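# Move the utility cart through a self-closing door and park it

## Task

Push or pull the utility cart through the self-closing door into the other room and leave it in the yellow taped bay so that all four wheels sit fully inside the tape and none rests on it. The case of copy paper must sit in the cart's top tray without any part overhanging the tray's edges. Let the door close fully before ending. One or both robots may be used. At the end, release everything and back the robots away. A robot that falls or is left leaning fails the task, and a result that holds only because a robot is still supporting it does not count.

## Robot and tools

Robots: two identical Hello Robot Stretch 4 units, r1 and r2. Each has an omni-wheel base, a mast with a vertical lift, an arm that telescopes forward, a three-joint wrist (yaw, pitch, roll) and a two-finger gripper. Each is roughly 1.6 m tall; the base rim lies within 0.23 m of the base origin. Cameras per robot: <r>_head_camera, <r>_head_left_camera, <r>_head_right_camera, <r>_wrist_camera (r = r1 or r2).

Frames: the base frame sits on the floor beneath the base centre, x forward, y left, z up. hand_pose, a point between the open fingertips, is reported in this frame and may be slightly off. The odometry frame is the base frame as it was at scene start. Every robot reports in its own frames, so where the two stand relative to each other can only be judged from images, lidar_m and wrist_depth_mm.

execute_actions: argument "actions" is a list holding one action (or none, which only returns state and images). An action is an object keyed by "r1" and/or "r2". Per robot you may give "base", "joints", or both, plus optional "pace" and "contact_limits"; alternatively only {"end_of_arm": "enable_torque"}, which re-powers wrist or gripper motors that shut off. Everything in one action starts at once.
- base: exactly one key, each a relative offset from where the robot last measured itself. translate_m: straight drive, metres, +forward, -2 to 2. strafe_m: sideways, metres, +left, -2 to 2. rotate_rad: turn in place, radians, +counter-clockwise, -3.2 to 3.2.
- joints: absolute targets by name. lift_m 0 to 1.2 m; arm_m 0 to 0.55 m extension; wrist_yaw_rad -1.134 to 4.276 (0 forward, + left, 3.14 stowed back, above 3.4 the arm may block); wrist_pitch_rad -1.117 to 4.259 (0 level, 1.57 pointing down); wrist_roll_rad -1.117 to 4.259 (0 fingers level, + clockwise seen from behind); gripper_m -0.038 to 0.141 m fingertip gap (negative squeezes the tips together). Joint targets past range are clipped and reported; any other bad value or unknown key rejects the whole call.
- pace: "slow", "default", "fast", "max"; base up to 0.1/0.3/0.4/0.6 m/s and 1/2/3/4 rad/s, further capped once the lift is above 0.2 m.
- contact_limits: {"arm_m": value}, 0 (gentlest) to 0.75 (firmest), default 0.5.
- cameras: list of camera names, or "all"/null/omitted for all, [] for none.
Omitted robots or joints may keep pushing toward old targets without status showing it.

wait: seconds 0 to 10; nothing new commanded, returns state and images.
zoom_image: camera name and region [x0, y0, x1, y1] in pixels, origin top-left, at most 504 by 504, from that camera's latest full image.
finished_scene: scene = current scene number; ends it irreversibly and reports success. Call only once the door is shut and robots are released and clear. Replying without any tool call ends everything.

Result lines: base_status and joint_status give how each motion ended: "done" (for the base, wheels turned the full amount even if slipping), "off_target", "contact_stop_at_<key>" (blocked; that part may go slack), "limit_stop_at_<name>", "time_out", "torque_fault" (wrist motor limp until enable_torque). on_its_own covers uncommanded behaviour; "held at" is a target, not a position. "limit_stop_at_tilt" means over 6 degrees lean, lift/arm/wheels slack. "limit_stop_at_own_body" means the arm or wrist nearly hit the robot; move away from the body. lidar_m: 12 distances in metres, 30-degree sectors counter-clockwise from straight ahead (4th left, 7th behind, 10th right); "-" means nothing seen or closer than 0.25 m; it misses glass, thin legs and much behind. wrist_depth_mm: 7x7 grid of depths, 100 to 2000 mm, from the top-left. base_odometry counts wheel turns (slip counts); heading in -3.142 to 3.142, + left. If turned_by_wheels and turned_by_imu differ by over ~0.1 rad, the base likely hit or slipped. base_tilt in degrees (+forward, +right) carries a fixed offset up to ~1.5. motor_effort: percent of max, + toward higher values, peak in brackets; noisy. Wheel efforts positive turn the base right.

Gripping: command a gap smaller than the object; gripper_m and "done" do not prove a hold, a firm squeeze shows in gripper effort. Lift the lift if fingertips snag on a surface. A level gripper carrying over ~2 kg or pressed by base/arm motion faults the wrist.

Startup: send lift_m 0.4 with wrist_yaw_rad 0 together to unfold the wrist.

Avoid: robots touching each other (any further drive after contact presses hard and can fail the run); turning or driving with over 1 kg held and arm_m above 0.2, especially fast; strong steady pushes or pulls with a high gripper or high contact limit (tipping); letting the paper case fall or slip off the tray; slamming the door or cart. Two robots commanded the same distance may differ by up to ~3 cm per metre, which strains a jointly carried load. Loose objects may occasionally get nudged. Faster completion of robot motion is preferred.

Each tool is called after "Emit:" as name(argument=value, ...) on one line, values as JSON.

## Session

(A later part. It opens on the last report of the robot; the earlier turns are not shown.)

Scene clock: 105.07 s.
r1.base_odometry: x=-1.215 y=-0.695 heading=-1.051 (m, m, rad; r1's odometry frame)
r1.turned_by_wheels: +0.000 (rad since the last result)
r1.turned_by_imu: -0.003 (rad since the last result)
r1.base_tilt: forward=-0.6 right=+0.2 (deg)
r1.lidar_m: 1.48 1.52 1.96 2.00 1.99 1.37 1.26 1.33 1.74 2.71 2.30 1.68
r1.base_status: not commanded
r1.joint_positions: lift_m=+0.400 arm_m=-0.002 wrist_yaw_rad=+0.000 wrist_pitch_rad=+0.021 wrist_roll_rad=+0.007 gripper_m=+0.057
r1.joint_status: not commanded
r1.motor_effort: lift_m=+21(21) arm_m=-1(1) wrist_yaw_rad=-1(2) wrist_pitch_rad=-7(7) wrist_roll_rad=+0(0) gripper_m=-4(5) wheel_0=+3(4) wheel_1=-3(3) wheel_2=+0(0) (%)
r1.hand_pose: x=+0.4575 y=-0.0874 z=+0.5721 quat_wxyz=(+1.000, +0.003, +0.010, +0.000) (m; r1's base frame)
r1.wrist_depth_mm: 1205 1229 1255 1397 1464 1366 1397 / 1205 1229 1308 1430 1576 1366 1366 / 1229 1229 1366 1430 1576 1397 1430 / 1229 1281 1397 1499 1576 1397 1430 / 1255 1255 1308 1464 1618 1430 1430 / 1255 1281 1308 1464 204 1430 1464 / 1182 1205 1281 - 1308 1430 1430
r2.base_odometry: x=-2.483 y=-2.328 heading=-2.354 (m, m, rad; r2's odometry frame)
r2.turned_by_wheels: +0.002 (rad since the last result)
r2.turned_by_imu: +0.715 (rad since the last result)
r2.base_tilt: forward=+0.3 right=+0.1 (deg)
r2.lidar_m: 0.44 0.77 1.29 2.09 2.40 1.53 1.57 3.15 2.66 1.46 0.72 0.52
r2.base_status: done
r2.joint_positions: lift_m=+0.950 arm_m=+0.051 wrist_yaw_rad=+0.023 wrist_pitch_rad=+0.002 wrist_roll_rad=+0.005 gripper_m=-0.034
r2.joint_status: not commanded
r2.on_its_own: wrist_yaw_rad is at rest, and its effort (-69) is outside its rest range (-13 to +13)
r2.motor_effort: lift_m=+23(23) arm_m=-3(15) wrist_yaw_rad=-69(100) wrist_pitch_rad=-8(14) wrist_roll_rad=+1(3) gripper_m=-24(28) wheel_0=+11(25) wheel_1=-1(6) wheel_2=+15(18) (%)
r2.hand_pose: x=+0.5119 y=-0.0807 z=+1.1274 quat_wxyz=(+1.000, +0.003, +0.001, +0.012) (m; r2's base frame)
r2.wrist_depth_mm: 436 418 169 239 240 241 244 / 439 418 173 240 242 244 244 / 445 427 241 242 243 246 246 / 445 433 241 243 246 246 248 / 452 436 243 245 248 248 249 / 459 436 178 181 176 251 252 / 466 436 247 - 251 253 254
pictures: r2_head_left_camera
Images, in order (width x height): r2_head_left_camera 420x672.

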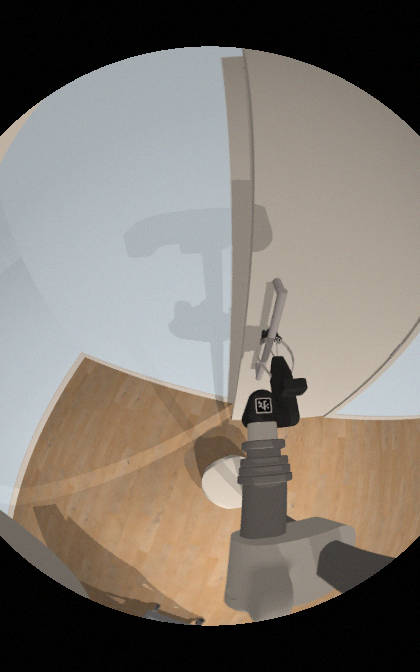

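Emit:
execute_actions(actions=[{"r2":{"joints":{"gripper_m":0.09}},"r1":{"joints":{"gripper_m":0.0,"lift_m":0.3},"base":{"strafe_m":-0.55}}}], cameras=[])

Emit:
execute_actions(actions=[{"r2":{"base":{"translate_m":-0.25}},"r1":{"base":{"translate_m":0.6}}}], cameras=[])

Emit:
execute_actions(actions=[{"r2":{"base":{"strafe_m":-1.5}}}], cameras=[])

Emit:
execute_actions(actions=[{"r2":{"base":{"rotate_rad":1.4}}}], cameras=["r1_head_left_camera","r2_head_left_camera"])

Scene clock: 129.37 s.
r1.base_odometry: x=-1.692 y=-0.968 heading=-1.051 (m, m, rad; r1's odometry frame)
r1.turned_by_wheels: +0.000 (rad since the last result)
r1.turned_by_imu: -0.004 (rad since the last result)
r1.base_tilt: forward=-0.8 right=+0.2 (deg)
r1.lidar_m: 1.53 1.64 2.03 2.56 1.92 1.32 1.22 1.28 1.69 2.13 2.21 1.63
r1.base_status: done
r1.joint_positions: lift_m=+0.300 arm_m=-0.002 wrist_yaw_rad=+0.000 wrist_pitch_rad=+0.021 wrist_roll_rad=+0.007 gripper_m=+0.000
r1.joint_status: all done
r1.motor_effort: lift_m=+17(19) arm_m=-1(1) wrist_yaw_rad=-1(2) wrist_pitch_rad=-7(7) wrist_roll_rad=+0(0) gripper_m=-5(4) wheel_0=+2(15) wheel_1=-2(11) wheel_2=+0(0) (%)
r1.hand_pose: x=+0.4575 y=-0.0874 z=+0.4725 quat_wxyz=(+1.000, +0.003, +0.010, +0.000) (m; r1's base frame)
r1.wrist_depth_mm: 1255 1336 1336 1430 1366 1430 1430 / 1255 1366 1397 1366 1336 1430 1430 / 1281 1397 1430 1366 1397 1430 1464 / 1308 1430 1430 1366 1366 1464 1499 / 1366 1430 1397 1366 1430 1464 1537 / 1308 1336 190 196 1464 1430 1499 / 976 976 1118 - 1078 1205 1255
r2.base_odometry: x=-2.483 y=-2.328 heading=-2.355 (m, m, rad; r2's odometry frame)
r2.turned_by_wheels: -0.002 (rad since the last result)
r2.turned_by_imu: -0.003 (rad since the last result)
r2.base_tilt: forward=+0.2 right=+0.0 (deg)
r2.lidar_m: 0.58 0.75 1.28 2.07 2.36 1.55 1.56 3.14 2.67 1.49 0.80 0.65
r2.base_status: not commanded
r2.joint_positions: lift_m=+0.950 arm_m=+0.051 wrist_yaw_rad=+0.000 wrist_pitch_rad=+0.001 wrist_roll_rad=+0.005 gripper_m=+0.090
r2.joint_status: all done
r2.motor_effort: lift_m=+23(23) arm_m=-3(3) wrist_yaw_rad=-3(68) wrist_pitch_rad=-6(8) wrist_roll_rad=+1(1) gripper_m=-2(24) wheel_0=+3(11) wheel_1=-1(1) wheel_2=+2(15) (%)
r2.hand_pose: x=+0.5099 y=-0.0873 z=+1.1275 quat_wxyz=(+1.000, +0.003, +0.001, +0.000) (m; r2's base frame)
r2.wrist_depth_mm: 421 397 370 366 355 345 338 / 427 413 373 364 359 349 342 / 433 418 382 373 362 353 349 / 436 424 382 370 362 355 349 / 436 424 384 375 364 357 351 / 442 433 213 375 368 359 351 / 445 433 413 - 368 364 355
pictures: none
No camera images: the call's "cameras" was empty. Leave "cameras" out to get every camera's image.

Scene clock: 132.87 s.
r1.base_odometry: x=-1.394 y=-1.489 heading=-1.051 (m, m, rad; r1's odometry frame)
r1.turned_by_wheels: +0.000 (rad since the last result)
r1.turned_by_imu: -0.002 (rad since the last result)
r1.base_tilt: forward=-0.7 right=+0.2 (deg)
r1.lidar_m: 0.92 1.02 1.25 2.60 2.66 1.98 1.84 1.87 2.26 2.08 1.44 0.98
r1.base_status: done
r1.joint_positions: lift_m=+0.300 arm_m=-0.002 wrist_yaw_rad=+0.000 wrist_pitch_rad=+0.021 wrist_roll_rad=+0.007 gripper_m=+0.000
r1.joint_status: not commanded
r1.motor_effort: lift_m=+17(17) arm_m=-1(1) wrist_yaw_rad=-1(1) wrist_pitch_rad=-7(7) wrist_roll_rad=+0(1) gripper_m=-6(8) wheel_0=+3(7) wheel_1=+4(10) wheel_2=-5(14) (%)
r1.hand_pose: x=+0.4575 y=-0.0874 z=+0.4725 quat_wxyz=(+1.000, +0.003, +0.010, +0.000) (m; r1's base frame)
r1.wrist_depth_mm: 750 788 778 809 750 778 778 / 768 778 798 768 750 778 798 / 759 768 798 768 759 788 809 / 768 778 798 759 759 788 809 / 778 809 788 750 778 798 798 / 778 788 190 196 778 809 820 / 798 798 820 - 788 809 842
r2.base_odometry: x=-2.307 y=-2.151 heading=-2.355 (m, m, rad; r2's odometry frame)
r2.turned_by_wheels: +0.000 (rad since the last result)
r2.turned_by_imu: +0.000 (rad since the last result)
r2.base_tilt: forward=+0.3 right=+0.0 (deg)
r2.lidar_m: 0.86 1.04 1.73 2.12 2.45 1.30 1.33 3.12 2.62 1.98 1.11 0.92
r2.base_status: done
r2.joint_positions: lift_m=+0.950 arm_m=+0.051 wrist_yaw_rad=+0.000 wrist_pitch_rad=+0.001 wrist_roll_rad=+0.005 gripper_m=+0.090
r2.joint_status: not commanded
r2.motor_effort: lift_m=+23(23) arm_m=-3(3) wrist_yaw_rad=-1(3) wrist_pitch_rad=-7(6) wrist_roll_rad=+4(3) gripper_m=-2(3) wheel_0=-1(5) wheel_1=+1(2) wheel_2=-2(8) (%)
r2.hand_pose: x=+0.5099 y=-0.0874 z=+1.1275 quat_wxyz=(+1.000, +0.003, +0.001, +0.000) (m; r2's base frame)
r2.wrist_depth_mm: 691 676 640 627 603 585 574 / 691 676 647 634 609 591 580 / 707 676 647 647 627 603 585 / 715 683 661 640 627 609 585 / 715 699 661 647 621 603 597 / 723 707 214 591 634 615 597 / 723 699 683 - 640 615 603
pictures: none
No camera images: the call's "cameras" was empty. Leave "cameras" out to get every camera's image.

Scene clock: 139.20 s.
r1.base_odometry: x=-1.394 y=-1.489 heading=-1.051 (m, m, rad; r1's odometry frame)
r1.turned_by_wheels: +0.000 (rad since the last result)
r1.turned_by_imu: -0.002 (rad since the last result)
r1.base_tilt: forward=-0.7 right=+0.3 (deg)
r1.lidar_m: 0.94 1.02 1.23 2.61 2.67 1.96 1.82 1.88 2.27 2.11 1.45 1.00
r1.base_status: not commanded
r1.joint_positions: lift_m=+0.300 arm_m=-0.002 wrist_yaw_rad=+0.000 wrist_pitch_rad=+0.021 wrist_roll_rad=+0.007 gripper_m=+0.000
r1.joint_status: not commanded
r1.motor_effort: lift_m=+17(17) arm_m=-1(1) wrist_yaw_rad=-1(2) wrist_pitch_rad=-7(7) wrist_roll_rad=+0(0) gripper_m=-8(7) wheel_0=+4(3) wheel_1=+4(4) wheel_2=-4(5) (%)
r1.hand_pose: x=+0.4575 y=-0.0874 z=+0.4725 quat_wxyz=(+1.000, +0.003, +0.010, +0.000) (m; r1's base frame)
r1.wrist_depth_mm: 750 778 788 798 759 768 798 / 759 778 798 788 759 768 778 / 759 778 798 788 759 778 798 / 768 788 809 768 768 778 798 / 778 788 809 750 768 798 820 / 788 798 189 196 778 809 831 / 798 809 809 - 778 820 831
r2.base_odometry: x=-3.368 y=-1.091 heading=-2.355 (m, m, rad; r2's odometry frame)
r2.turned_by_wheels: +0.000 (rad since the last result)
r2.turned_by_imu: -0.003 (rad since the last result)
r2.base_tilt: forward=+0.1 right=+0.1 (deg)
r2.lidar_m: 0.57 0.66 1.11 3.62 2.14 2.49 2.46 1.36 1.11 1.11 0.70 0.57
r2.base_status: done
r2.joint_positions: lift_m=+0.950 arm_m=+0.051 wrist_yaw_rad=+0.000 wrist_pitch_rad=+0.001 wrist_roll_rad=+0.005 gripper_m=+0.090
r2.joint_status: not commanded
r2.motor_effort: lift_m=+23(23) arm_m=-3(3) wrist_yaw_rad=-1(1) wrist_pitch_rad=-8(8) wrist_roll_rad=+2(2) gripper_m=-3(2) wheel_0=+0(8) wheel_1=+2(7) wheel_2=+0(1) (%)
r2.hand_pose: x=+0.5099 y=-0.0874 z=+1.1275 quat_wxyz=(+1.000, +0.003, +0.001, +0.000) (m; r2's base frame)
r2.wrist_depth_mm: 329 319 310 301 290 282 277 / 332 322 312 304 293 285 279 / 338 327 315 306 296 286 282 / 340 329 319 309 298 290 285 / 343 332 320 310 298 291 285 / 347 338 213 314 303 294 287 / 351 334 330 - 304 298 291
pictures: none
No camera images: the call's "cameras" was empty. Leave "cameras" out to get every camera's image.

Scene clock: 141.27 s.
r1.base_odometry: x=-1.394 y=-1.489 heading=-1.051 (m, m, rad; r1's odometry frame)
r1.turned_by_wheels: +0.000 (rad since the last result)
r1.turned_by_imu: -0.001 (rad since the last result)
r1.base_tilt: forward=-0.7 right=+0.3 (deg)
r1.lidar_m: 0.95 1.02 1.25 2.60 2.66 1.96 1.84 1.90 2.27 2.11 1.47 1.01
r1.base_status: not commanded
r1.joint_positions: lift_m=+0.300 arm_m=-0.002 wrist_yaw_rad=+0.000 wrist_pitch_rad=+0.021 wrist_roll_rad=+0.007 gripper_m=+0.000
r1.joint_status: not commanded
r1.motor_effort: lift_m=+17(17) arm_m=-1(1) wrist_yaw_rad=-1(2) wrist_pitch_rad=-7(6) wrist_roll_rad=+0(0) gripper_m=-5(7) wheel_0=+4(3) wheel_1=+4(4) wheel_2=-5(4) (%)
r1.hand_pose: x=+0.4575 y=-0.0874 z=+0.4725 quat_wxyz=(+1.000, +0.003, +0.010, +0.000) (m; r1's base frame)
r1.wrist_depth_mm: 750 778 788 809 759 778 778 / 750 778 798 778 759 778 788 / 750 788 788 778 759 788 809 / 778 788 798 759 778 798 809 / 768 809 798 741 788 788 831 / 788 809 190 196 788 798 831 / 798 809 820 - 778 831 831
r2.base_odometry: x=-3.368 y=-1.091 heading=-0.955 (m, m, rad; r2's odometry frame)
r2.turned_by_wheels: +1.400 (rad since the last result)
r2.turned_by_imu: +1.400 (rad since the last result)
r2.base_tilt: forward=+0.2 right=+0.2 (deg)
r2.lidar_m: 3.06 2.23 2.11 3.59 1.53 1.17 1.13 0.79 0.59 0.57 0.63 0.92
r2.base_status: done
r2.joint_positions: lift_m=+0.950 arm_m=+0.051 wrist_yaw_rad=+0.000 wrist_pitch_rad=+0.001 wrist_roll_rad=+0.005 gripper_m=+0.090
r2.joint_status: not commanded
r2.motor_effort: lift_m=+23(23) arm_m=-3(3) wrist_yaw_rad=-2(2) wrist_pitch_rad=-8(7) wrist_roll_rad=+1(0) gripper_m=-3(2) wheel_0=-2(6) wheel_1=-1(7) wheel_2=+0(7) (%)
r2.hand_pose: x=+0.5099 y=-0.0874 z=+1.1275 quat_wxyz=(+1.000, +0.003, +0.001, +0.000) (m; r2's base frame)
r2.wrist_depth_mm: - - - - 1808 976 723 / - - - - 1921 1025 732 / - - - - - 1060 732 / - - - - - 1078 750 / - - - - 1618 1098 768 / - - 215 - 1808 1060 798 / - - - - - 1078 831
pictures: r1_head_left_camera, r2_head_left_camera
Images, in order (width x height): r1_head_left_camera 420x672, r2_head_left_camera 420x672.

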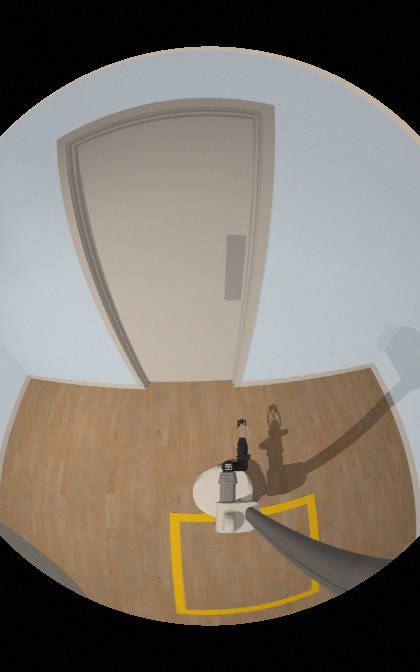

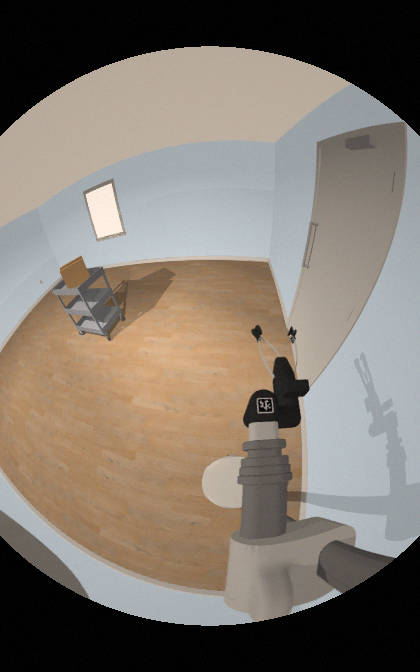

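Emit:
execute_actions(actions=[{"r2":{"base":{"translate_m":-0.5}},"r1":{"base":{"translate_m":0.3}}}], cameras=[])

Emit:
execute_actions(actions=[{"r1":{"joints":{"arm_m":0.52},"contact_limits":{"arm_m":0.75},"pace":"slow"}}], cameras=["r1_head_left_camera"])

Scene clock: 150.93 s.
r1.base_odometry: x=-1.245 y=-1.749 heading=-1.050 (m, m, rad; r1's odometry frame)
r1.turned_by_wheels: +0.000 (rad since the last result)
r1.turned_by_imu: -0.002 (rad since the last result)
r1.base_tilt: forward=-0.7 right=+0.2 (deg)
r1.lidar_m: 0.65 0.71 0.95 1.97 2.68 2.28 2.12 2.20 2.24 2.08 1.01 0.66
r1.base_status: done
r1.joint_positions: lift_m=+0.300 arm_m=-0.002 wrist_yaw_rad=+0.000 wrist_pitch_rad=+0.021 wrist_roll_rad=+0.007 gripper_m=+0.000
r1.joint_status: not commanded
r1.motor_effort: lift_m=+17(17) arm_m=-1(1) wrist_yaw_rad=-2(1) wrist_pitch_rad=-7(7) wrist_roll_rad=+0(0) gripper_m=-6(9) wheel_0=+6(13) wheel_1=+4(8) wheel_2=-5(14) (%)
r1.hand_pose: x=+0.4575 y=-0.0874 z=+0.4725 quat_wxyz=(+1.000, +0.003, +0.010, +0.000) (m; r1's base frame)
r1.wrist_depth_mm: 477 484 496 504 449 462 469 / 480 492 508 484 449 462 469 / 484 496 508 480 462 473 477 / 484 496 512 484 459 469 484 / 492 504 512 439 466 473 484 / 492 504 190 196 469 484 492 / 500 508 521 - 466 488 500
r2.base_odometry: x=-3.657 y=-0.682 heading=-0.955 (m, m, rad; r2's odometry frame)
r2.turned_by_wheels: +0.000 (rad since the last result)
r2.turned_by_imu: +0.000 (rad since the last result)
r2.base_tilt: forward=+0.2 right=-0.1 (deg)
r2.lidar_m: 2.92 2.46 2.78 2.01 0.84 0.63 0.63 0.68 0.54 0.54 0.58 0.83
r2.base_status: done
r2.joint_positions: lift_m=+0.950 arm_m=+0.051 wrist_yaw_rad=+0.000 wrist_pitch_rad=+0.001 wrist_roll_rad=+0.005 gripper_m=+0.090
r2.joint_status: not commanded
r2.motor_effort: lift_m=+23(23) arm_m=-3(3) wrist_yaw_rad=-1(1) wrist_pitch_rad=-8(8) wrist_roll_rad=+1(3) gripper_m=-2(2) wheel_0=+0(6) wheel_1=+1(2) wheel_2=+0(10) (%)
r2.hand_pose: x=+0.5099 y=-0.0874 z=+1.1275 quat_wxyz=(+1.000, +0.003, +0.001, +0.000) (m; r2's base frame)
r2.wrist_depth_mm: - - - - 1708 931 676 / - - - - 1808 960 683 / - - - - 1863 976 699 / - - - - 1808 1008 715 / - - - - 1464 1008 741 / - - 214 - 1756 976 750 / - - - - 1983 976 778
pictures: none
No camera images: the call's "cameras" was empty. Leave "cameras" out to get every camera's image.

Scene clock: 154.13 s.
r1.base_odometry: x=-1.245 y=-1.749 heading=-1.051 (m, m, rad; r1's odometry frame)
r1.turned_by_wheels: -0.001 (rad since the last result)
r1.turned_by_imu: +0.014 (rad since the last result)
r1.base_tilt: forward=-0.6 right=+0.3 (deg)
r1.lidar_m: 0.64 0.74 0.92 2.07 2.68 2.26 2.13 2.20 2.23 2.08 0.97 0.67
r1.base_status: not commanded
r1.joint_positions: lift_m=+0.300 arm_m=+0.188 wrist_yaw_rad=+0.000 wrist_pitch_rad=+0.021 wrist_roll_rad=+0.007 gripper_m=+0.000
r1.joint_status: arm_m contact_stop (moved +0.190 of +0.522)
r1.on_its_own: arm_m is slack since a contact_stop (your +0.520 is given up)
r1.motor_effort: lift_m=+17(17) arm_m=+0(25) wrist_yaw_rad=+0(96) wrist_pitch_rad=-7(7) wrist_roll_rad=+0(0) gripper_m=-7(8) wheel_0=+0(10) wheel_1=+1(4) wheel_2=-5(17) (%)
r1.contact_limits: arm_m 0.75
r1.hand_pose: x=+0.6476 y=-0.0875 z=+0.4725 quat_wxyz=(+1.000, +0.003, +0.010, +0.000) (m; r1's base frame)
r1.wrist_depth_mm: 304 307 315 319 243 259 265 / 303 310 317 324 245 263 268 / 309 314 322 322 247 264 268 / 310 315 322 329 249 267 271 / 310 319 324 262 251 271 276 / 315 319 190 196 253 274 277 / 319 324 329 - 254 276 282
r2.base_odometry: x=-3.657 y=-0.682 heading=-0.955 (m, m, rad; r2's odometry frame)
r2.turned_by_wheels: +0.000 (rad since the last result)
r2.turned_by_imu: -0.001 (rad since the last result)
r2.base_tilt: forward=+0.3 right=+0.1 (deg)
r2.lidar_m: 2.90 2.45 2.76 2.02 0.86 0.63 0.64 0.64 0.57 0.55 0.57 0.84
r2.base_status: not commanded
r2.joint_positions: lift_m=+0.950 arm_m=+0.051 wrist_yaw_rad=+0.000 wrist_pitch_rad=+0.001 wrist_roll_rad=+0.005 gripper_m=+0.090
r2.joint_status: not commanded
r2.motor_effort: lift_m=+22(22) arm_m=-3(3) wrist_yaw_rad=-2(2) wrist_pitch_rad=-8(6) wrist_roll_rad=+1(3) gripper_m=-3(1) wheel_0=+0(0) wheel_1=+1(1) wheel_2=+0(0) (%)
r2.hand_pose: x=+0.5099 y=-0.0874 z=+1.1275 quat_wxyz=(+1.000, +0.003, +0.001, +0.000) (m; r2's base frame)
r2.wrist_depth_mm: - - - - 1708 931 683 / - - - - 1808 946 683 / - - - - 1863 976 707 / - - - - 1808 991 707 / - - - - 1499 1025 741 / - - 213 - 1756 991 741 / - - - - 1983 960 768
pictures: r1_head_left_camera
Images, in order (width x height): r1_head_left_camera 420x672.

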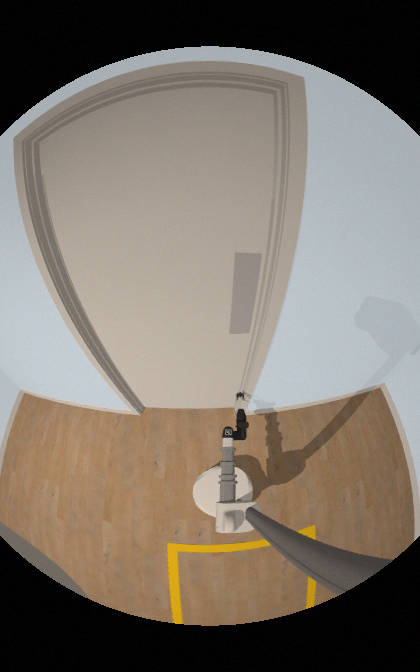

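The tip hit the door frame. I'll shift r1 left and retry.

Emit:
execute_actions(actions=[{"r1":{"joints":{"arm_m":0.08}}}], cameras=[])

Emit:
execute_actions(actions=[{"r1":{"base":{"strafe_m":0.17}}}], cameras=[])

Emit:
execute_actions(actions=[{"r1":{"joints":{"arm_m":0.52},"contact_limits":{"arm_m":0.75},"pace":"slow"}}], cameras=["r1_head_left_camera"])

Scene clock: 161.10 s.
r1.base_odometry: x=-1.245 y=-1.749 heading=-1.051 (m, m, rad; r1's odometry frame)
r1.turned_by_wheels: +0.000 (rad since the last result)
r1.turned_by_imu: -0.002 (rad since the last result)
r1.base_tilt: forward=-0.7 right=+0.2 (deg)
r1.lidar_m: 0.66 0.73 0.94 2.10 2.71 2.25 2.12 2.21 2.21 2.07 0.99 0.68
r1.base_status: not commanded
r1.joint_positions: lift_m=+0.300 arm_m=+0.081 wrist_yaw_rad=+0.000 wrist_pitch_rad=+0.021 wrist_roll_rad=+0.007 gripper_m=+0.000
r1.joint_status: all done
r1.motor_effort: lift_m=+17(17) arm_m=-5(2) wrist_yaw_rad=-1(0) wrist_pitch_rad=-7(7) wrist_roll_rad=+0(0) gripper_m=-5(9) wheel_0=+0(0) wheel_1=+1(1) wheel_2=-5(5) (%)
r1.hand_pose: x=+0.5402 y=-0.0874 z=+0.4724 quat_wxyz=(+1.000, +0.003, +0.010, +0.000) (m; r1's base frame)
r1.wrist_depth_mm: 402 410 418 427 347 370 377 / 402 410 424 427 353 373 379 / 410 418 421 430 355 377 384 / 413 424 427 430 362 379 389 / 418 421 433 355 373 384 394 / 418 424 190 196 362 389 397 / 427 427 436 - 364 394 399
r2.base_odometry: x=-3.657 y=-0.682 heading=-0.955 (m, m, rad; r2's odometry frame)
r2.turned_by_wheels: +0.000 (rad since the last result)
r2.turned_by_imu: -0.001 (rad since the last result)
r2.base_tilt: forward=+0.2 right=+0.2 (deg)
r2.lidar_m: 2.92 2.49 2.78 2.02 0.86 0.64 0.63 0.69 0.54 0.53 0.58 0.85
r2.base_status: not commanded
r2.joint_positions: lift_m=+0.950 arm_m=+0.051 wrist_yaw_rad=+0.000 wrist_pitch_rad=+0.001 wrist_roll_rad=+0.005 gripper_m=+0.090
r2.joint_status: not commanded
r2.motor_effort: lift_m=+23(22) arm_m=-2(3) wrist_yaw_rad=-1(3) wrist_pitch_rad=-8(6) wrist_roll_rad=-1(3) gripper_m=-3(2) wheel_0=+0(0) wheel_1=+1(1) wheel_2=+0(0) (%)
r2.hand_pose: x=+0.5099 y=-0.0874 z=+1.1275 quat_wxyz=(+1.000, +0.003, +0.001, +0.000) (m; r2's base frame)
r2.wrist_depth_mm: - - - - 1661 917 683 / - - - - 1756 960 691 / - - - - 1921 976 699 / - - - - 1863 1008 715 / - - - - 1499 1042 741 / - - 213 - 1756 991 741 / - - - - 1921 991 759
pictures: none
No camera images: the call's "cameras" was empty. Leave "cameras" out to get every camera's image.

Scene clock: 162.93 s.
r1.base_odometry: x=-1.098 y=-1.665 heading=-1.051 (m, m, rad; r1's odometry frame)
r1.turned_by_wheels: +0.000 (rad since the last result)
r1.turned_by_imu: +0.000 (rad since the last result)
r1.base_tilt: forward=-0.7 right=+0.3 (deg)
r1.lidar_m: 0.68 0.72 0.85 2.03 2.52 2.26 2.14 2.22 2.40 2.26 0.96 0.70
r1.base_status: done
r1.joint_positions: lift_m=+0.300 arm_m=+0.081 wrist_yaw_rad=+0.000 wrist_pitch_rad=+0.021 wrist_roll_rad=+0.007 gripper_m=+0.000
r1.joint_status: not commanded
r1.motor_effort: lift_m=+17(17) arm_m=-5(5) wrist_yaw_rad=-1(0) wrist_pitch_rad=-7(7) wrist_roll_rad=+0(1) gripper_m=-8(9) wheel_0=-3(15) wheel_1=+4(11) wheel_2=+0(3) (%)
r1.hand_pose: x=+0.5402 y=-0.0874 z=+0.4724 quat_wxyz=(+1.000, +0.003, +0.010, +0.000) (m; r1's base frame)
r1.wrist_depth_mm: 392 399 410 415 421 399 353 / 394 404 410 418 433 399 355 / 399 407 415 427 433 404 359 / 402 410 415 427 436 399 364 / 407 415 427 427 439 394 375 / 410 415 190 196 442 382 382 / 413 415 427 - 439 382 387
r2.base_odometry: x=-3.657 y=-0.682 heading=-0.955 (m, m, rad; r2's odometry frame)
r2.turned_by_wheels: +0.000 (rad since the last result)
r2.turned_by_imu: +0.000 (rad since the last result)
r2.base_tilt: forward=+0.3 right=+0.2 (deg)
r2.lidar_m: 2.92 2.48 2.77 2.02 0.86 0.63 0.63 0.67 0.56 0.52 0.58 0.88
r2.base_status: not commanded
r2.joint_positions: lift_m=+0.950 arm_m=+0.051 wrist_yaw_rad=+0.000 wrist_pitch_rad=+0.001 wrist_roll_rad=+0.005 gripper_m=+0.090
r2.joint_status: not commanded
r2.motor_effort: lift_m=+23(23) arm_m=-3(3) wrist_yaw_rad=-2(2) wrist_pitch_rad=-7(7) wrist_roll_rad=+3(2) gripper_m=-3(2) wheel_0=+0(0) wheel_1=+1(1) wheel_2=+0(0) (%)
r2.hand_pose: x=+0.5099 y=-0.0874 z=+1.1275 quat_wxyz=(+1.000, +0.003, +0.001, +0.000) (m; r2's base frame)
r2.wrist_depth_mm: - - - - 1756 931 676 / - - - - 1808 960 691 / - - - - 1983 960 707 / - - - - 1863 991 699 / - - - - 1464 1025 741 / - - 214 - 1756 991 759 / - - - - 1863 991 768
pictures: none
No camera images: the call's "cameras" was empty. Leave "cameras" out to get every camera's image.

Scene clock: 168.60 s.
r1.base_odometry: x=-1.098 y=-1.664 heading=-1.052 (m, m, rad; r1's odometry frame)
r1.turned_by_wheels: -0.001 (rad since the last result)
r1.turned_by_imu: +0.006 (rad since the last result)
r1.base_tilt: forward=-0.7 right=+0.2 (deg)
r1.lidar_m: 0.83 0.82 0.85 2.11 2.52 2.26 2.14 2.23 2.40 2.26 0.96 0.71
r1.base_status: not commanded
r1.joint_positions: lift_m=+0.300 arm_m=+0.518 wrist_yaw_rad=-0.013 wrist_pitch_rad=+0.021 wrist_roll_rad=+0.007 gripper_m=+0.000
r1.joint_status: all done
r1.on_its_own: wrist_yaw_rad is at rest, and its effort (+36) is outside its rest range (-13 to +13)
r1.motor_effort: lift_m=+17(17) arm_m=+12(22) wrist_yaw_rad=+36(48) wrist_pitch_rad=-8(7) wrist_roll_rad=+0(0) gripper_m=-4(7) wheel_0=+0(4) wheel_1=+1(5) wheel_2=-14(14) (%)
r1.contact_limits: arm_m 0.75
r1.hand_pose: x=+0.9761 y=-0.0911 z=+0.4724 quat_wxyz=(+1.000, +0.003, +0.010, -0.006) (m; r1's base frame)
r1.wrist_depth_mm: 178 191 211 235 264 - - / 179 195 215 239 270 - - / 181 197 217 241 272 - - / 182 200 221 246 276 - - / 185 202 221 240 281 - - / 187 198 188 195 277 1537 1808 / 189 200 219 - 277 1138 1205
r2.base_odometry: x=-3.657 y=-0.682 heading=-0.955 (m, m, rad; r2's odometry frame)
r2.turned_by_wheels: +0.000 (rad since the last result)
r2.turned_by_imu: -0.001 (rad since the last result)
r2.base_tilt: forward=+0.2 right=+0.1 (deg)
r2.lidar_m: 1.90 2.45 2.82 2.01 0.86 0.64 0.64 0.67 0.56 0.53 0.59 0.87
r2.base_status: not commanded
r2.joint_positions: lift_m=+0.950 arm_m=+0.051 wrist_yaw_rad=+0.000 wrist_pitch_rad=+0.001 wrist_roll_rad=+0.005 gripper_m=+0.090
r2.joint_status: not commanded
r2.motor_effort: lift_m=+23(23) arm_m=-3(3) wrist_yaw_rad=-1(1) wrist_pitch_rad=-5(8) wrist_roll_rad=+1(2) gripper_m=-2(1) wheel_0=+0(0) wheel_1=+1(1) wheel_2=+0(0) (%)
r2.hand_pose: x=+0.5099 y=-0.0874 z=+1.1275 quat_wxyz=(+1.000, +0.003, +0.001, +0.000) (m; r2's base frame)
r2.wrist_depth_mm: - - - - 1281 917 676 / - - - - 1366 960 683 / - - - - 1430 976 715 / - - - - 1430 991 707 / - - - - 1229 1008 741 / - - 214 - 1336 976 750 / - - - - 1464 1008 768
pictures: r1_head_left_camera
Images, in order (width x height): r1_head_left_camera 420x672.

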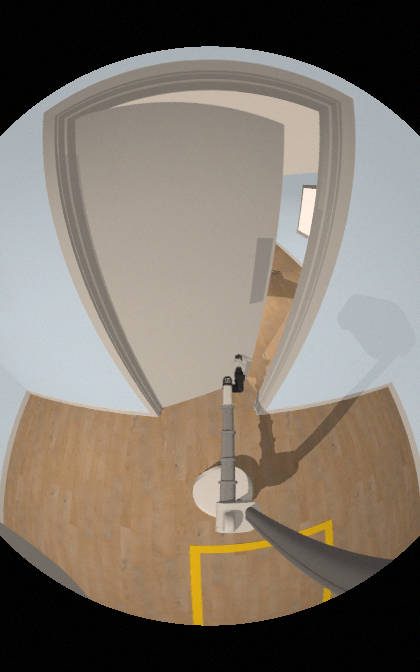

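Emit:
execute_actions(actions=[{"r1":{"base":{"strafe_m":0.13},"pace":"slow"}}], cameras=[])

Emit:
execute_actions(actions=[{"r1":{"base":{"translate_m":0.3},"pace":"slow"}}], cameras=["r1_head_left_camera"])

Scene clock: 178.40 s.
r1.base_odometry: x=-0.985 y=-1.600 heading=-1.055 (m, m, rad; r1's odometry frame)
r1.turned_by_wheels: -0.003 (rad since the last result)
r1.turned_by_imu: -0.091 (rad since the last result)
r1.base_tilt: forward=-0.7 right=+0.3 (deg)
r1.lidar_m: 0.80 0.72 0.75 1.62 2.36 2.38 2.15 2.22 2.61 2.36 1.03 0.72
r1.base_status: done
r1.joint_positions: lift_m=+0.300 arm_m=+0.519 wrist_yaw_rad=-0.026 wrist_pitch_rad=+0.021 wrist_roll_rad=+0.007 gripper_m=+0.000
r1.joint_status: not commanded
r1.on_its_own: wrist_yaw_rad is at rest, and its effort (+75) is outside its rest range (-13 to +13)
r1.motor_effort: lift_m=+17(17) arm_m=+8(12) wrist_yaw_rad=+75(82) wrist_pitch_rad=-8(10) wrist_roll_rad=+0(0) gripper_m=-10(8) wheel_0=-19(22) wheel_1=-2(10) wheel_2=-17(17) (%)
r1.hand_pose: x=+0.9755 y=-0.0950 z=+0.4723 quat_wxyz=(+1.000, +0.003, +0.010, -0.013) (m; r1's base frame)
r1.wrist_depth_mm: 162 179 202 231 271 - - / 163 180 204 234 274 - - / 165 183 208 237 278 - - / 167 187 211 243 283 - - / 170 189 214 232 289 - - / 172 187 184 193 190 1708 1756 / 174 182 208 - 294 1138 1255
r2.base_odometry: x=-3.657 y=-0.682 heading=-0.955 (m, m, rad; r2's odometry frame)
r2.turned_by_wheels: +0.000 (rad since the last result)
r2.turned_by_imu: -0.001 (rad since the last result)
r2.base_tilt: forward=+0.3 right=+0.0 (deg)
r2.lidar_m: 1.87 2.47 2.77 2.02 0.86 0.65 0.63 0.67 0.56 0.53 0.59 0.85
r2.base_status: not commanded
r2.joint_positions: lift_m=+0.950 arm_m=+0.051 wrist_yaw_rad=+0.000 wrist_pitch_rad=+0.001 wrist_roll_rad=+0.005 gripper_m=+0.090
r2.joint_status: not commanded
r2.motor_effort: lift_m=+22(23) arm_m=-3(3) wrist_yaw_rad=-2(2) wrist_pitch_rad=-8(6) wrist_roll_rad=+0(1) gripper_m=-3(1) wheel_0=+0(0) wheel_1=+1(1) wheel_2=+0(0) (%)
r2.hand_pose: x=+0.5099 y=-0.0874 z=+1.1275 quat_wxyz=(+1.000, +0.003, +0.001, +0.000) (m; r2's base frame)
r2.wrist_depth_mm: - - - - 1308 917 676 / - - - - 1366 960 691 / - - - - 1366 960 699 / - - - - 1430 1008 707 / - - - - 1255 1025 750 / - - 214 - 1336 991 750 / - - - - 1430 976 778
pictures: none
No camera images: the call's "cameras" was empty. Leave "cameras" out to get every camera's image.

Scene clock: 182.67 s.
r1.base_odometry: x=-0.838 y=-1.861 heading=-1.057 (m, m, rad; r1's odometry frame)
r1.turned_by_wheels: -0.002 (rad since the last result)
r1.turned_by_imu: -0.012 (rad since the last result)
r1.base_tilt: forward=-0.6 right=+0.3 (deg)
r1.lidar_m: 0.70 0.58 0.56 0.82 2.43 2.71 2.48 2.52 2.56 2.30 0.54 0.48
r1.base_status: done
r1.joint_positions: lift_m=+0.300 arm_m=+0.519 wrist_yaw_rad=-0.019 wrist_pitch_rad=+0.021 wrist_roll_rad=+0.007 gripper_m=+0.000
r1.joint_status: not commanded
r1.on_its_own: wrist_yaw_rad is at rest, and its effort (+53) is outside its rest range (-13 to +13)
r1.motor_effort: lift_m=+17(17) arm_m=+8(8) wrist_yaw_rad=+53(76) wrist_pitch_rad=-7(8) wrist_roll_rad=+0(0) gripper_m=-7(9) wheel_0=-5(17) wheel_1=+1(5) wheel_2=-21(31) (%)
r1.hand_pose: x=+0.9762 y=-0.0928 z=+0.4724 quat_wxyz=(+1.000, +0.003, +0.010, -0.009) (m; r1's base frame)
r1.wrist_depth_mm: 136 158 191 - - - - / 137 160 196 - - - - / 139 163 200 - - - - / 141 166 204 - - - - / 143 168 202 236 - - - / 144 165 187 195 1430 1708 1756 / 147 162 194 - 1118 1182 1255
r2.base_odometry: x=-3.657 y=-0.682 heading=-0.955 (m, m, rad; r2's odometry frame)
r2.turned_by_wheels: +0.000 (rad since the last result)
r2.turned_by_imu: -0.001 (rad since the last result)
r2.base_tilt: forward=+0.3 right=+0.1 (deg)
r2.lidar_m: 1.67 2.47 2.77 2.02 0.86 0.64 0.62 0.66 0.54 0.54 0.57 0.86
r2.base_status: not commanded
r2.joint_positions: lift_m=+0.950 arm_m=+0.051 wrist_yaw_rad=+0.000 wrist_pitch_rad=+0.001 wrist_roll_rad=+0.005 gripper_m=+0.090
r2.joint_status: not commanded
r2.motor_effort: lift_m=+23(23) arm_m=-3(3) wrist_yaw_rad=-1(2) wrist_pitch_rad=-7(8) wrist_roll_rad=+2(1) gripper_m=-1(4) wheel_0=+0(0) wheel_1=+1(1) wheel_2=+0(0) (%)
r2.hand_pose: x=+0.5099 y=-0.0874 z=+1.1275 quat_wxyz=(+1.000, +0.003, +0.001, +0.000) (m; r2's base frame)
r2.wrist_depth_mm: - - - 1499 1160 917 683 / - - - 1576 1205 960 691 / - - - 1576 1255 976 699 / - - - 1618 1281 991 715 / - - - 1661 1160 1008 741 / - - 214 1618 1229 976 741 / - - - - 1281 991 768
pictures: r1_head_left_camera
Images, in order (width x height): r1_head_left_camera 420x672.

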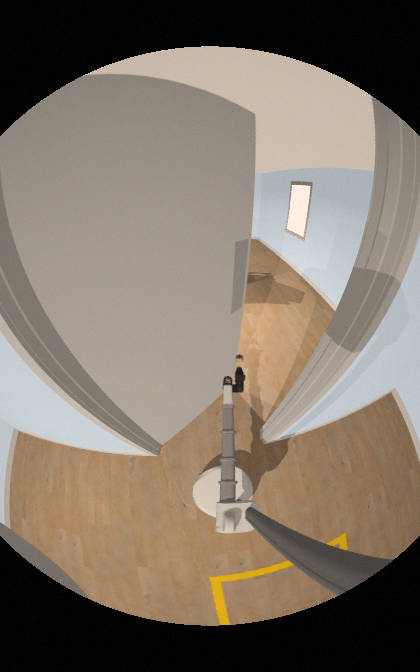

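Emit:
execute_actions(actions=[{"r1":{"base":{"translate_m":0.4},"joints":{"arm_m":0.15},"pace":"slow"}}], cameras=["r1_head_left_camera"])

Scene clock: 192.03 s.
r1.base_odometry: x=-0.643 y=-2.209 heading=-1.059 (m, m, rad; r1's odometry frame)
r1.turned_by_wheels: -0.002 (rad since the last result)
r1.turned_by_imu: -0.025 (rad since the last result)
r1.base_tilt: forward=-0.7 right=+0.3 (deg)
r1.lidar_m: 0.35 0.29 0.29 0.36 0.52 3.03 2.88 2.88 2.52 0.29 0.30 2.78
r1.base_status: done
r1.joint_positions: lift_m=+0.300 arm_m=+0.150 wrist_yaw_rad=-0.021 wrist_pitch_rad=+0.021 wrist_roll_rad=+0.007 gripper_m=+0.000
r1.joint_status: all done
r1.on_its_own: wrist_yaw_rad is at rest, and its effort (+58) is outside its rest range (-13 to +13)
r1.motor_effort: lift_m=+17(17) arm_m=-1(6) wrist_yaw_rad=+58(77) wrist_pitch_rad=-7(10) wrist_roll_rad=+0(0) gripper_m=-10(13) wheel_0=-5(7) wheel_1=+1(5) wheel_2=-17(26) (%)
r1.hand_pose: x=+0.6076 y=-0.0934 z=+0.4724 quat_wxyz=(+1.000, +0.003, +0.010, -0.010) (m; r1's base frame)
r1.wrist_depth_mm: 115 133 163 - - - - / 116 136 166 - - - - / 118 139 169 - - - - / 120 141 173 - - - - / 121 143 176 - - - - / 122 140 171 195 1366 1756 1756 / 125 134 164 - 1118 1229 1229
r2.base_odometry: x=-3.657 y=-0.682 heading=-0.955 (m, m, rad; r2's odometry frame)
r2.turned_by_wheels: +0.000 (rad since the last result)
r2.turned_by_imu: -0.002 (rad since the last result)
r2.base_tilt: forward=+0.2 right=+0.1 (deg)
r2.lidar_m: 1.69 2.48 2.77 1.98 0.86 0.62 0.62 0.67 0.53 0.54 0.58 0.86
r2.base_status: not commanded
r2.joint_positions: lift_m=+0.950 arm_m=+0.051 wrist_yaw_rad=+0.000 wrist_pitch_rad=+0.001 wrist_roll_rad=+0.005 gripper_m=+0.090
r2.joint_status: not commanded
r2.motor_effort: lift_m=+23(23) arm_m=-3(3) wrist_yaw_rad=+0(0) wrist_pitch_rad=-6(7) wrist_roll_rad=+1(0) gripper_m=-3(1) wheel_0=+0(0) wheel_1=+1(1) wheel_2=+0(0) (%)
r2.hand_pose: x=+0.5099 y=-0.0874 z=+1.1275 quat_wxyz=(+1.000, +0.003, +0.001, +0.000) (m; r2's base frame)
r2.wrist_depth_mm: - - - 1499 1182 931 676 / - - - 1576 1255 960 699 / - - - 1618 1281 976 707 / - - - 1618 1281 976 715 / - - - 1661 1205 1008 741 / - - 213 1618 1205 991 750 / - - - - 1281 1008 778
pictures: r1_head_left_camera
Images, in order (width x height): r1_head_left_camera 420x672.

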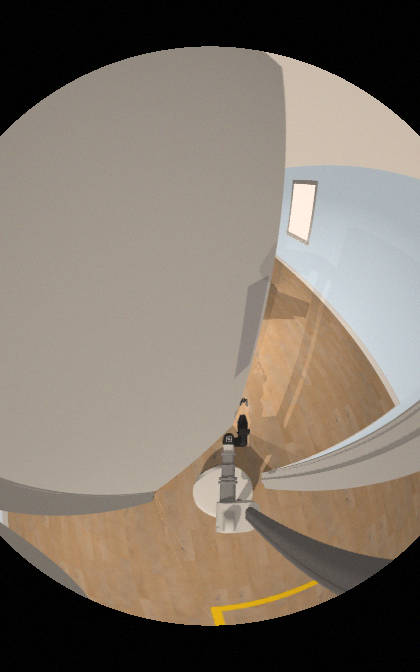

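Emit:
execute_actions(actions=[{"r1":{"base":{"strafe_m":0.08},"joints":{"arm_m":0.0},"pace":"slow"}}], cameras=[])

Emit:
execute_actions(actions=[{"r1":{"base":{"translate_m":0.45},"pace":"slow"}}], cameras=["r1_head_left_camera","r2_head_left_camera"])

Scene clock: 199.43 s.
r1.base_odometry: x=-0.573 y=-2.170 heading=-1.061 (m, m, rad; r1's odometry frame)
r1.turned_by_wheels: -0.002 (rad since the last result)
r1.turned_by_imu: -0.248 (rad since the last result)
r1.base_tilt: forward=-0.7 right=+0.3 (deg)
r1.lidar_m: 0.25 0.25 - 0.25 0.37 2.65 2.97 2.87 2.94 0.29 0.27 2.42
r1.base_status: done
r1.joint_positions: lift_m=+0.300 arm_m=+0.001 wrist_yaw_rad=-0.023 wrist_pitch_rad=+0.021 wrist_roll_rad=+0.007 gripper_m=+0.000
r1.joint_status: all done
r1.on_its_own: wrist_yaw_rad is at rest, and its effort (+65) is outside its rest range (-13 to +13)
r1.motor_effort: lift_m=+17(17) arm_m=-3(5) wrist_yaw_rad=+65(84) wrist_pitch_rad=-8(10) wrist_roll_rad=+0(0) gripper_m=-8(12) wheel_0=-14(22) wheel_1=+2(6) wheel_2=-11(14) (%)
r1.hand_pose: x=+0.4578 y=-0.0940 z=+0.4723 quat_wxyz=(+1.000, +0.003, +0.010, -0.012) (m; r1's base frame)
r1.wrist_depth_mm: 117 137 169 - - - - / 118 139 173 - - - - / 119 142 177 - - - - / 121 144 179 - - - - / 123 146 183 - - - 1921 / 124 144 173 196 1397 1756 1756 / 126 136 170 - 1118 1118 1229
r2.base_odometry: x=-3.657 y=-0.682 heading=-0.955 (m, m, rad; r2's odometry frame)
r2.turned_by_wheels: +0.000 (rad since the last result)
r2.turned_by_imu: -0.001 (rad since the last result)
r2.base_tilt: forward=+0.3 right=+0.1 (deg)
r2.lidar_m: 1.78 2.47 2.77 1.99 0.86 0.65 0.62 0.67 0.55 0.54 0.59 0.83
r2.base_status: not commanded
r2.joint_positions: lift_m=+0.950 arm_m=+0.051 wrist_yaw_rad=+0.000 wrist_pitch_rad=+0.001 wrist_roll_rad=+0.005 gripper_m=+0.090
r2.joint_status: not commanded
r2.motor_effort: lift_m=+23(23) arm_m=-3(3) wrist_yaw_rad=-1(0) wrist_pitch_rad=-6(8) wrist_roll_rad=+2(2) gripper_m=-2(3) wheel_0=+0(0) wheel_1=+0(1) wheel_2=+0(0) (%)
r2.hand_pose: x=+0.5099 y=-0.0874 z=+1.1275 quat_wxyz=(+1.000, +0.003, +0.001, +0.000) (m; r2's base frame)
r2.wrist_depth_mm: - - - - 1255 917 683 / - - - - 1281 946 683 / - - - - 1336 960 707 / - - - - 1336 976 707 / - - - - 1229 1025 741 / - - 214 - 1336 976 750 / - - - - 1366 976 778
pictures: none
No camera images: the call's "cameras" was empty. Leave "cameras" out to get every camera's image.

Scene clock: 205.20 s.
r1.base_odometry: x=-0.354 y=-2.563 heading=-1.060 (m, m, rad; r1's odometry frame)
r1.turned_by_wheels: +0.001 (rad since the last result)
r1.turned_by_imu: -0.002 (rad since the last result)
r1.base_tilt: forward=-0.7 right=+0.3 (deg)
r1.lidar_m: 3.30 1.82 3.97 0.25 0.25 0.50 3.36 0.39 0.39 0.59 2.05 2.21
r1.base_status: done
r1.joint_positions: lift_m=+0.300 arm_m=+0.001 wrist_yaw_rad=-0.001 wrist_pitch_rad=+0.021 wrist_roll_rad=+0.006 gripper_m=+0.000
r1.joint_status: not commanded
r1.motor_effort: lift_m=+17(17) arm_m=-3(3) wrist_yaw_rad=+1(66) wrist_pitch_rad=-7(8) wrist_roll_rad=+0(0) gripper_m=-6(10) wheel_0=+5(13) wheel_1=+13(19) wheel_2=-9(22) (%)
r1.hand_pose: x=+0.4599 y=-0.0876 z=+0.4724 quat_wxyz=(+1.000, +0.003, +0.010, +0.000) (m; r1's base frame)
r1.wrist_depth_mm: - - - - - - 1863 / 1499 1661 - - - - 1863 / 1983 - - - - - 1863 / - - - - - - 1921 / 1537 1921 - - - - 1863 / 1308 1336 191 195 1537 1708 1756 / 976 946 1078 - 1060 1205 1229
r2.base_odometry: x=-3.657 y=-0.682 heading=-0.955 (m, m, rad; r2's odometry frame)
r2.turned_by_wheels: +0.000 (rad since the last result)
r2.turned_by_imu: -0.001 (rad since the last result)
r2.base_tilt: forward=+0.2 right=+0.0 (deg)
r2.lidar_m: 1.58 2.47 2.77 2.00 0.85 0.64 0.63 0.66 0.55 0.54 0.58 0.85
r2.base_status: not commanded
r2.joint_positions: lift_m=+0.950 arm_m=+0.051 wrist_yaw_rad=+0.000 wrist_pitch_rad=+0.001 wrist_roll_rad=+0.005 gripper_m=+0.090
r2.joint_status: not commanded
r2.motor_effort: lift_m=+23(23) arm_m=-3(3) wrist_yaw_rad=-1(2) wrist_pitch_rad=-7(7) wrist_roll_rad=+2(2) gripper_m=-2(3) wheel_0=+0(0) wheel_1=+1(1) wheel_2=+0(0) (%)
r2.hand_pose: x=+0.5099 y=-0.0874 z=+1.1275 quat_wxyz=(+1.000, +0.003, +0.001, +0.000) (m; r2's base frame)
r2.wrist_depth_mm: - - - 1430 1138 917 676 / - - - 1397 1182 960 683 / - - - 1430 1205 960 699 / - - - 1464 1205 991 707 / - - - 1537 1138 1025 741 / - - 215 1499 1182 976 741 / - - - - 1229 991 788
pictures: r1_head_left_camera, r2_head_left_camera
Images, in order (width x height): r1_head_left_camera 420x672, r2_head_left_camera 420x672.

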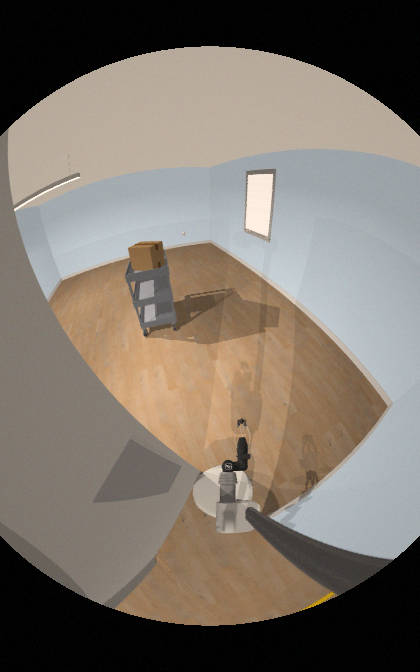

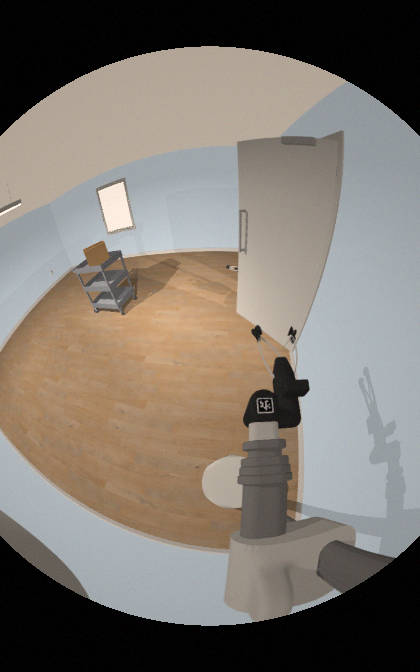

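Emit:
execute_actions(actions=[{"r1":{"base":{"strafe_m":0.4},"pace":"slow"},"r2":{"base":{"strafe_m":0.33}}}], cameras=["r1_head_left_camera","r2_head_left_camera","r2_wrist_camera"])

Scene clock: 215.13 s.
r1.base_odometry: x=-0.005 y=-2.367 heading=-1.060 (m, m, rad; r1's odometry frame)
r1.turned_by_wheels: +0.000 (rad since the last result)
r1.turned_by_imu: -0.004 (rad since the last result)
r1.base_tilt: forward=-0.7 right=+0.2 (deg)
r1.lidar_m: 1.71 1.70 0.25 - 0.26 0.25 0.44 3.46 0.71 0.83 2.43 2.62
r1.base_status: done
r1.joint_positions: lift_m=+0.300 arm_m=+0.001 wrist_yaw_rad=+0.000 wrist_pitch_rad=+0.021 wrist_roll_rad=+0.006 gripper_m=+0.000
r1.joint_status: not commanded
r1.motor_effort: lift_m=+17(17) arm_m=-3(3) wrist_yaw_rad=+0(1) wrist_pitch_rad=-7(8) wrist_roll_rad=+0(0) gripper_m=-7(8) wheel_0=-9(17) wheel_1=+9(17) wheel_2=+0(9) (%)
r1.hand_pose: x=+0.4599 y=-0.0875 z=+0.4724 quat_wxyz=(+1.000, +0.003, +0.010, +0.000) (m; r1's base frame)
r1.wrist_depth_mm: - - - - - - - / - 1661 1618 - - - - / - - - - - - - / - - - - - - - / - 1808 1983 - - - - / 1281 1336 190 196 1537 1808 1756 / 960 960 1098 - 1060 1229 1255
r2.base_odometry: x=-3.387 y=-0.492 heading=-0.955 (m, m, rad; r2's odometry frame)
r2.turned_by_wheels: +0.000 (rad since the last result)
r2.turned_by_imu: -0.001 (rad since the last result)
r2.base_tilt: forward=+0.3 right=+0.1 (deg)
r2.lidar_m: 1.41 2.28 5.03 1.96 0.84 0.61 0.61 0.64 0.90 0.88 0.94 1.37
r2.base_status: done
r2.joint_positions: lift_m=+0.950 arm_m=+0.051 wrist_yaw_rad=+0.000 wrist_pitch_rad=+0.001 wrist_roll_rad=+0.005 gripper_m=+0.090
r2.joint_status: not commanded
r2.motor_effort: lift_m=+22(22) arm_m=-3(3) wrist_yaw_rad=+0(2) wrist_pitch_rad=-8(7) wrist_roll_rad=+2(2) gripper_m=-2(2) wheel_0=+1(7) wheel_1=+0(9) wheel_2=+1(0) (%)
r2.hand_pose: x=+0.5099 y=-0.0874 z=+1.1275 quat_wxyz=(+1.000, +0.003, +0.001, +0.000) (m; r2's base frame)
r2.wrist_depth_mm: - - - 1160 1118 1060 1060 / - - - 1160 1138 1098 1078 / - - - 1205 1160 1098 1078 / - - - 1205 1160 1098 1078 / - - - 1205 1160 1118 1098 / - - 213 1205 1160 1098 1078 / - - - - 1182 1138 1118
pictures: r1_head_left_camera, r2_head_left_camera, r2_wrist_camera
Images, in order (width x height): r1_head_left_camera 420x672, r2_head_left_camera 420x672, r2_wrist_camera 616x392.

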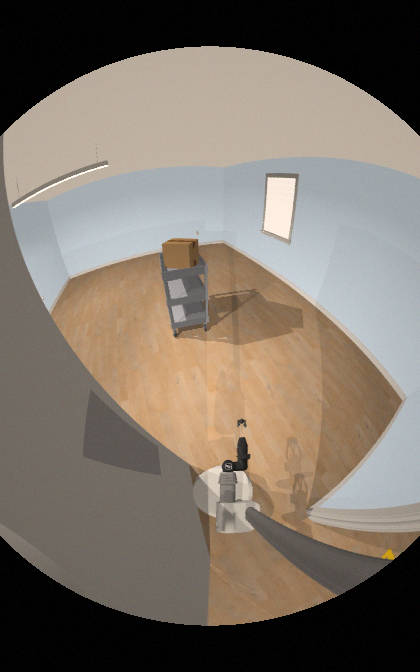

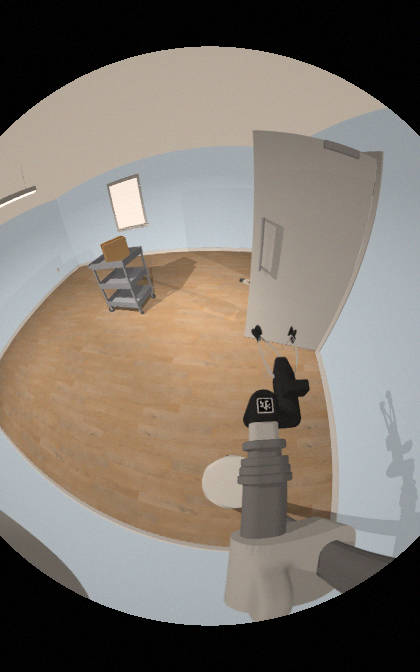

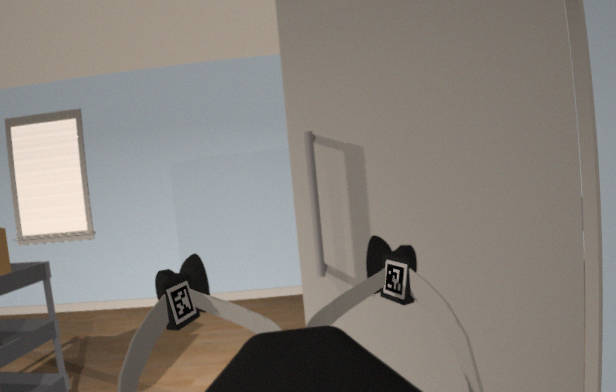

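Emit:
execute_actions(actions=[{"r2":{"base":{"strafe_m":-0.07},"joints":{"arm_m":0.3}}}], cameras=[])

Emit:
execute_actions(actions=[{"r2":{"base":{"translate_m":0.45}}}], cameras=["r2_wrist_camera"])

Scene clock: 222.83 s.
r1.base_odometry: x=-0.005 y=-2.367 heading=-1.060 (m, m, rad; r1's odometry frame)
r1.turned_by_wheels: +0.000 (rad since the last result)
r1.turned_by_imu: -0.002 (rad since the last result)
r1.base_tilt: forward=-0.7 right=+0.3 (deg)
r1.lidar_m: 1.72 1.69 0.25 - 0.25 0.25 0.44 3.48 0.73 0.87 2.43 2.62
r1.base_status: not commanded
r1.joint_positions: lift_m=+0.300 arm_m=+0.001 wrist_yaw_rad=+0.000 wrist_pitch_rad=+0.021 wrist_roll_rad=+0.006 gripper_m=+0.000
r1.joint_status: not commanded
r1.motor_effort: lift_m=+17(17) arm_m=-3(3) wrist_yaw_rad=+0(0) wrist_pitch_rad=-7(8) wrist_roll_rad=+0(0) gripper_m=-7(6) wheel_0=-9(9) wheel_1=+9(9) wheel_2=+0(0) (%)
r1.hand_pose: x=+0.4599 y=-0.0875 z=+0.4724 quat_wxyz=(+1.000, +0.003, +0.010, +0.000) (m; r1's base frame)
r1.wrist_depth_mm: - - - - - - - / - 1661 1576 - - - - / - - - - - - - / - - - - - - - / - 1808 1983 - - - - / 1281 1336 190 196 1576 1708 1808 / 991 960 1078 - 1042 1255 1255
r2.base_odometry: x=-3.444 y=-0.532 heading=-0.955 (m, m, rad; r2's odometry frame)
r2.turned_by_wheels: +0.000 (rad since the last result)
r2.turned_by_imu: -0.001 (rad since the last result)
r2.base_tilt: forward=+0.2 right=+0.0 (deg)
r2.lidar_m: 1.38 2.30 5.12 1.94 0.82 0.62 0.61 0.66 0.82 0.79 0.85 1.26
r2.base_status: done
r2.joint_positions: lift_m=+0.950 arm_m=+0.299 wrist_yaw_rad=+0.000 wrist_pitch_rad=+0.001 wrist_roll_rad=+0.005 gripper_m=+0.090
r2.joint_status: all done
r2.motor_effort: lift_m=+22(22) arm_m=+5(4) wrist_yaw_rad=-2(1) wrist_pitch_rad=-7(7) wrist_roll_rad=+2(0) gripper_m=-2(2) wheel_0=+1(11) wheel_1=+0(5) wheel_2=+2(2) (%)
r2.hand_pose: x=+0.7585 y=-0.0874 z=+1.1276 quat_wxyz=(+1.000, +0.003, +0.001, +0.000) (m; r2's base frame)
r2.wrist_depth_mm: - - - 904 878 831 820 / - - - 917 866 842 831 / - - - 931 891 866 842 / - - - 931 904 878 854 / - - - 946 904 878 854 / - - 214 931 917 866 866 / - - - - 931 866 866
pictures: none
No camera images: the call's "cameras" was empty. Leave "cameras" out to get every camera's image.

Scene clock: 225.83 s.
r1.base_odometry: x=-0.005 y=-2.367 heading=-1.060 (m, m, rad; r1's odometry frame)
r1.turned_by_wheels: +0.000 (rad since the last result)
r1.turned_by_imu: -0.001 (rad since the last result)
r1.base_tilt: forward=-0.7 right=+0.2 (deg)
r1.lidar_m: 1.71 1.70 0.25 - 0.25 0.25 0.44 3.46 0.70 0.84 2.42 2.64
r1.base_status: not commanded
r1.joint_positions: lift_m=+0.300 arm_m=+0.001 wrist_yaw_rad=+0.000 wrist_pitch_rad=+0.021 wrist_roll_rad=+0.006 gripper_m=+0.000
r1.joint_status: not commanded
r1.motor_effort: lift_m=+17(17) arm_m=-3(3) wrist_yaw_rad=+0(0) wrist_pitch_rad=-7(8) wrist_roll_rad=+0(0) gripper_m=-7(6) wheel_0=-9(9) wheel_1=+9(9) wheel_2=+0(0) (%)
r1.hand_pose: x=+0.4599 y=-0.0875 z=+0.4724 quat_wxyz=(+1.000, +0.003, +0.010, +0.000) (m; r1's base frame)
r1.wrist_depth_mm: - - - - - - - / - 1708 1661 - - - - / - - - - - - - / - - - - - - - / - 1863 1921 - - - - / 1308 1366 191 196 1537 1708 1808 / 976 946 1078 - 1060 1229 1205
r2.base_odometry: x=-3.185 y=-0.900 heading=-0.955 (m, m, rad; r2's odometry frame)
r2.turned_by_wheels: +0.000 (rad since the last result)
r2.turned_by_imu: -0.002 (rad since the last result)
r2.base_tilt: forward=+0.3 right=+0.1 (deg)
r2.lidar_m: 0.95 1.95 2.09 3.37 1.44 1.09 1.06 1.13 0.84 0.82 0.90 1.01
r2.base_status: done
r2.joint_positions: lift_m=+0.950 arm_m=+0.299 wrist_yaw_rad=+0.000 wrist_pitch_rad=+0.001 wrist_roll_rad=+0.005 gripper_m=+0.090
r2.joint_status: not commanded
r2.motor_effort: lift_m=+22(22) arm_m=+5(4) wrist_yaw_rad=-3(1) wrist_pitch_rad=-6(7) wrist_roll_rad=+1(2) gripper_m=-3(3) wheel_0=+0(7) wheel_1=+0(5) wheel_2=+0(8) (%)
r2.hand_pose: x=+0.7586 y=-0.0874 z=+1.1276 quat_wxyz=(+1.000, +0.003, +0.001, +0.000) (m; r2's base frame)
r2.wrist_depth_mm: - - - 477 462 445 430 / - - - 477 466 449 436 / - - - 484 469 452 442 / - - - 488 473 459 442 / - - - 492 469 462 449 / - - 213 500 477 466 452 / - - - - 484 466 455
pictures: r2_wrist_camera
Images, in order (width x height): r2_wrist_camera 616x392.

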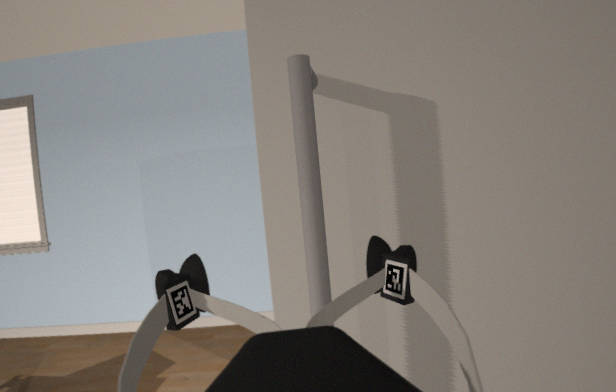

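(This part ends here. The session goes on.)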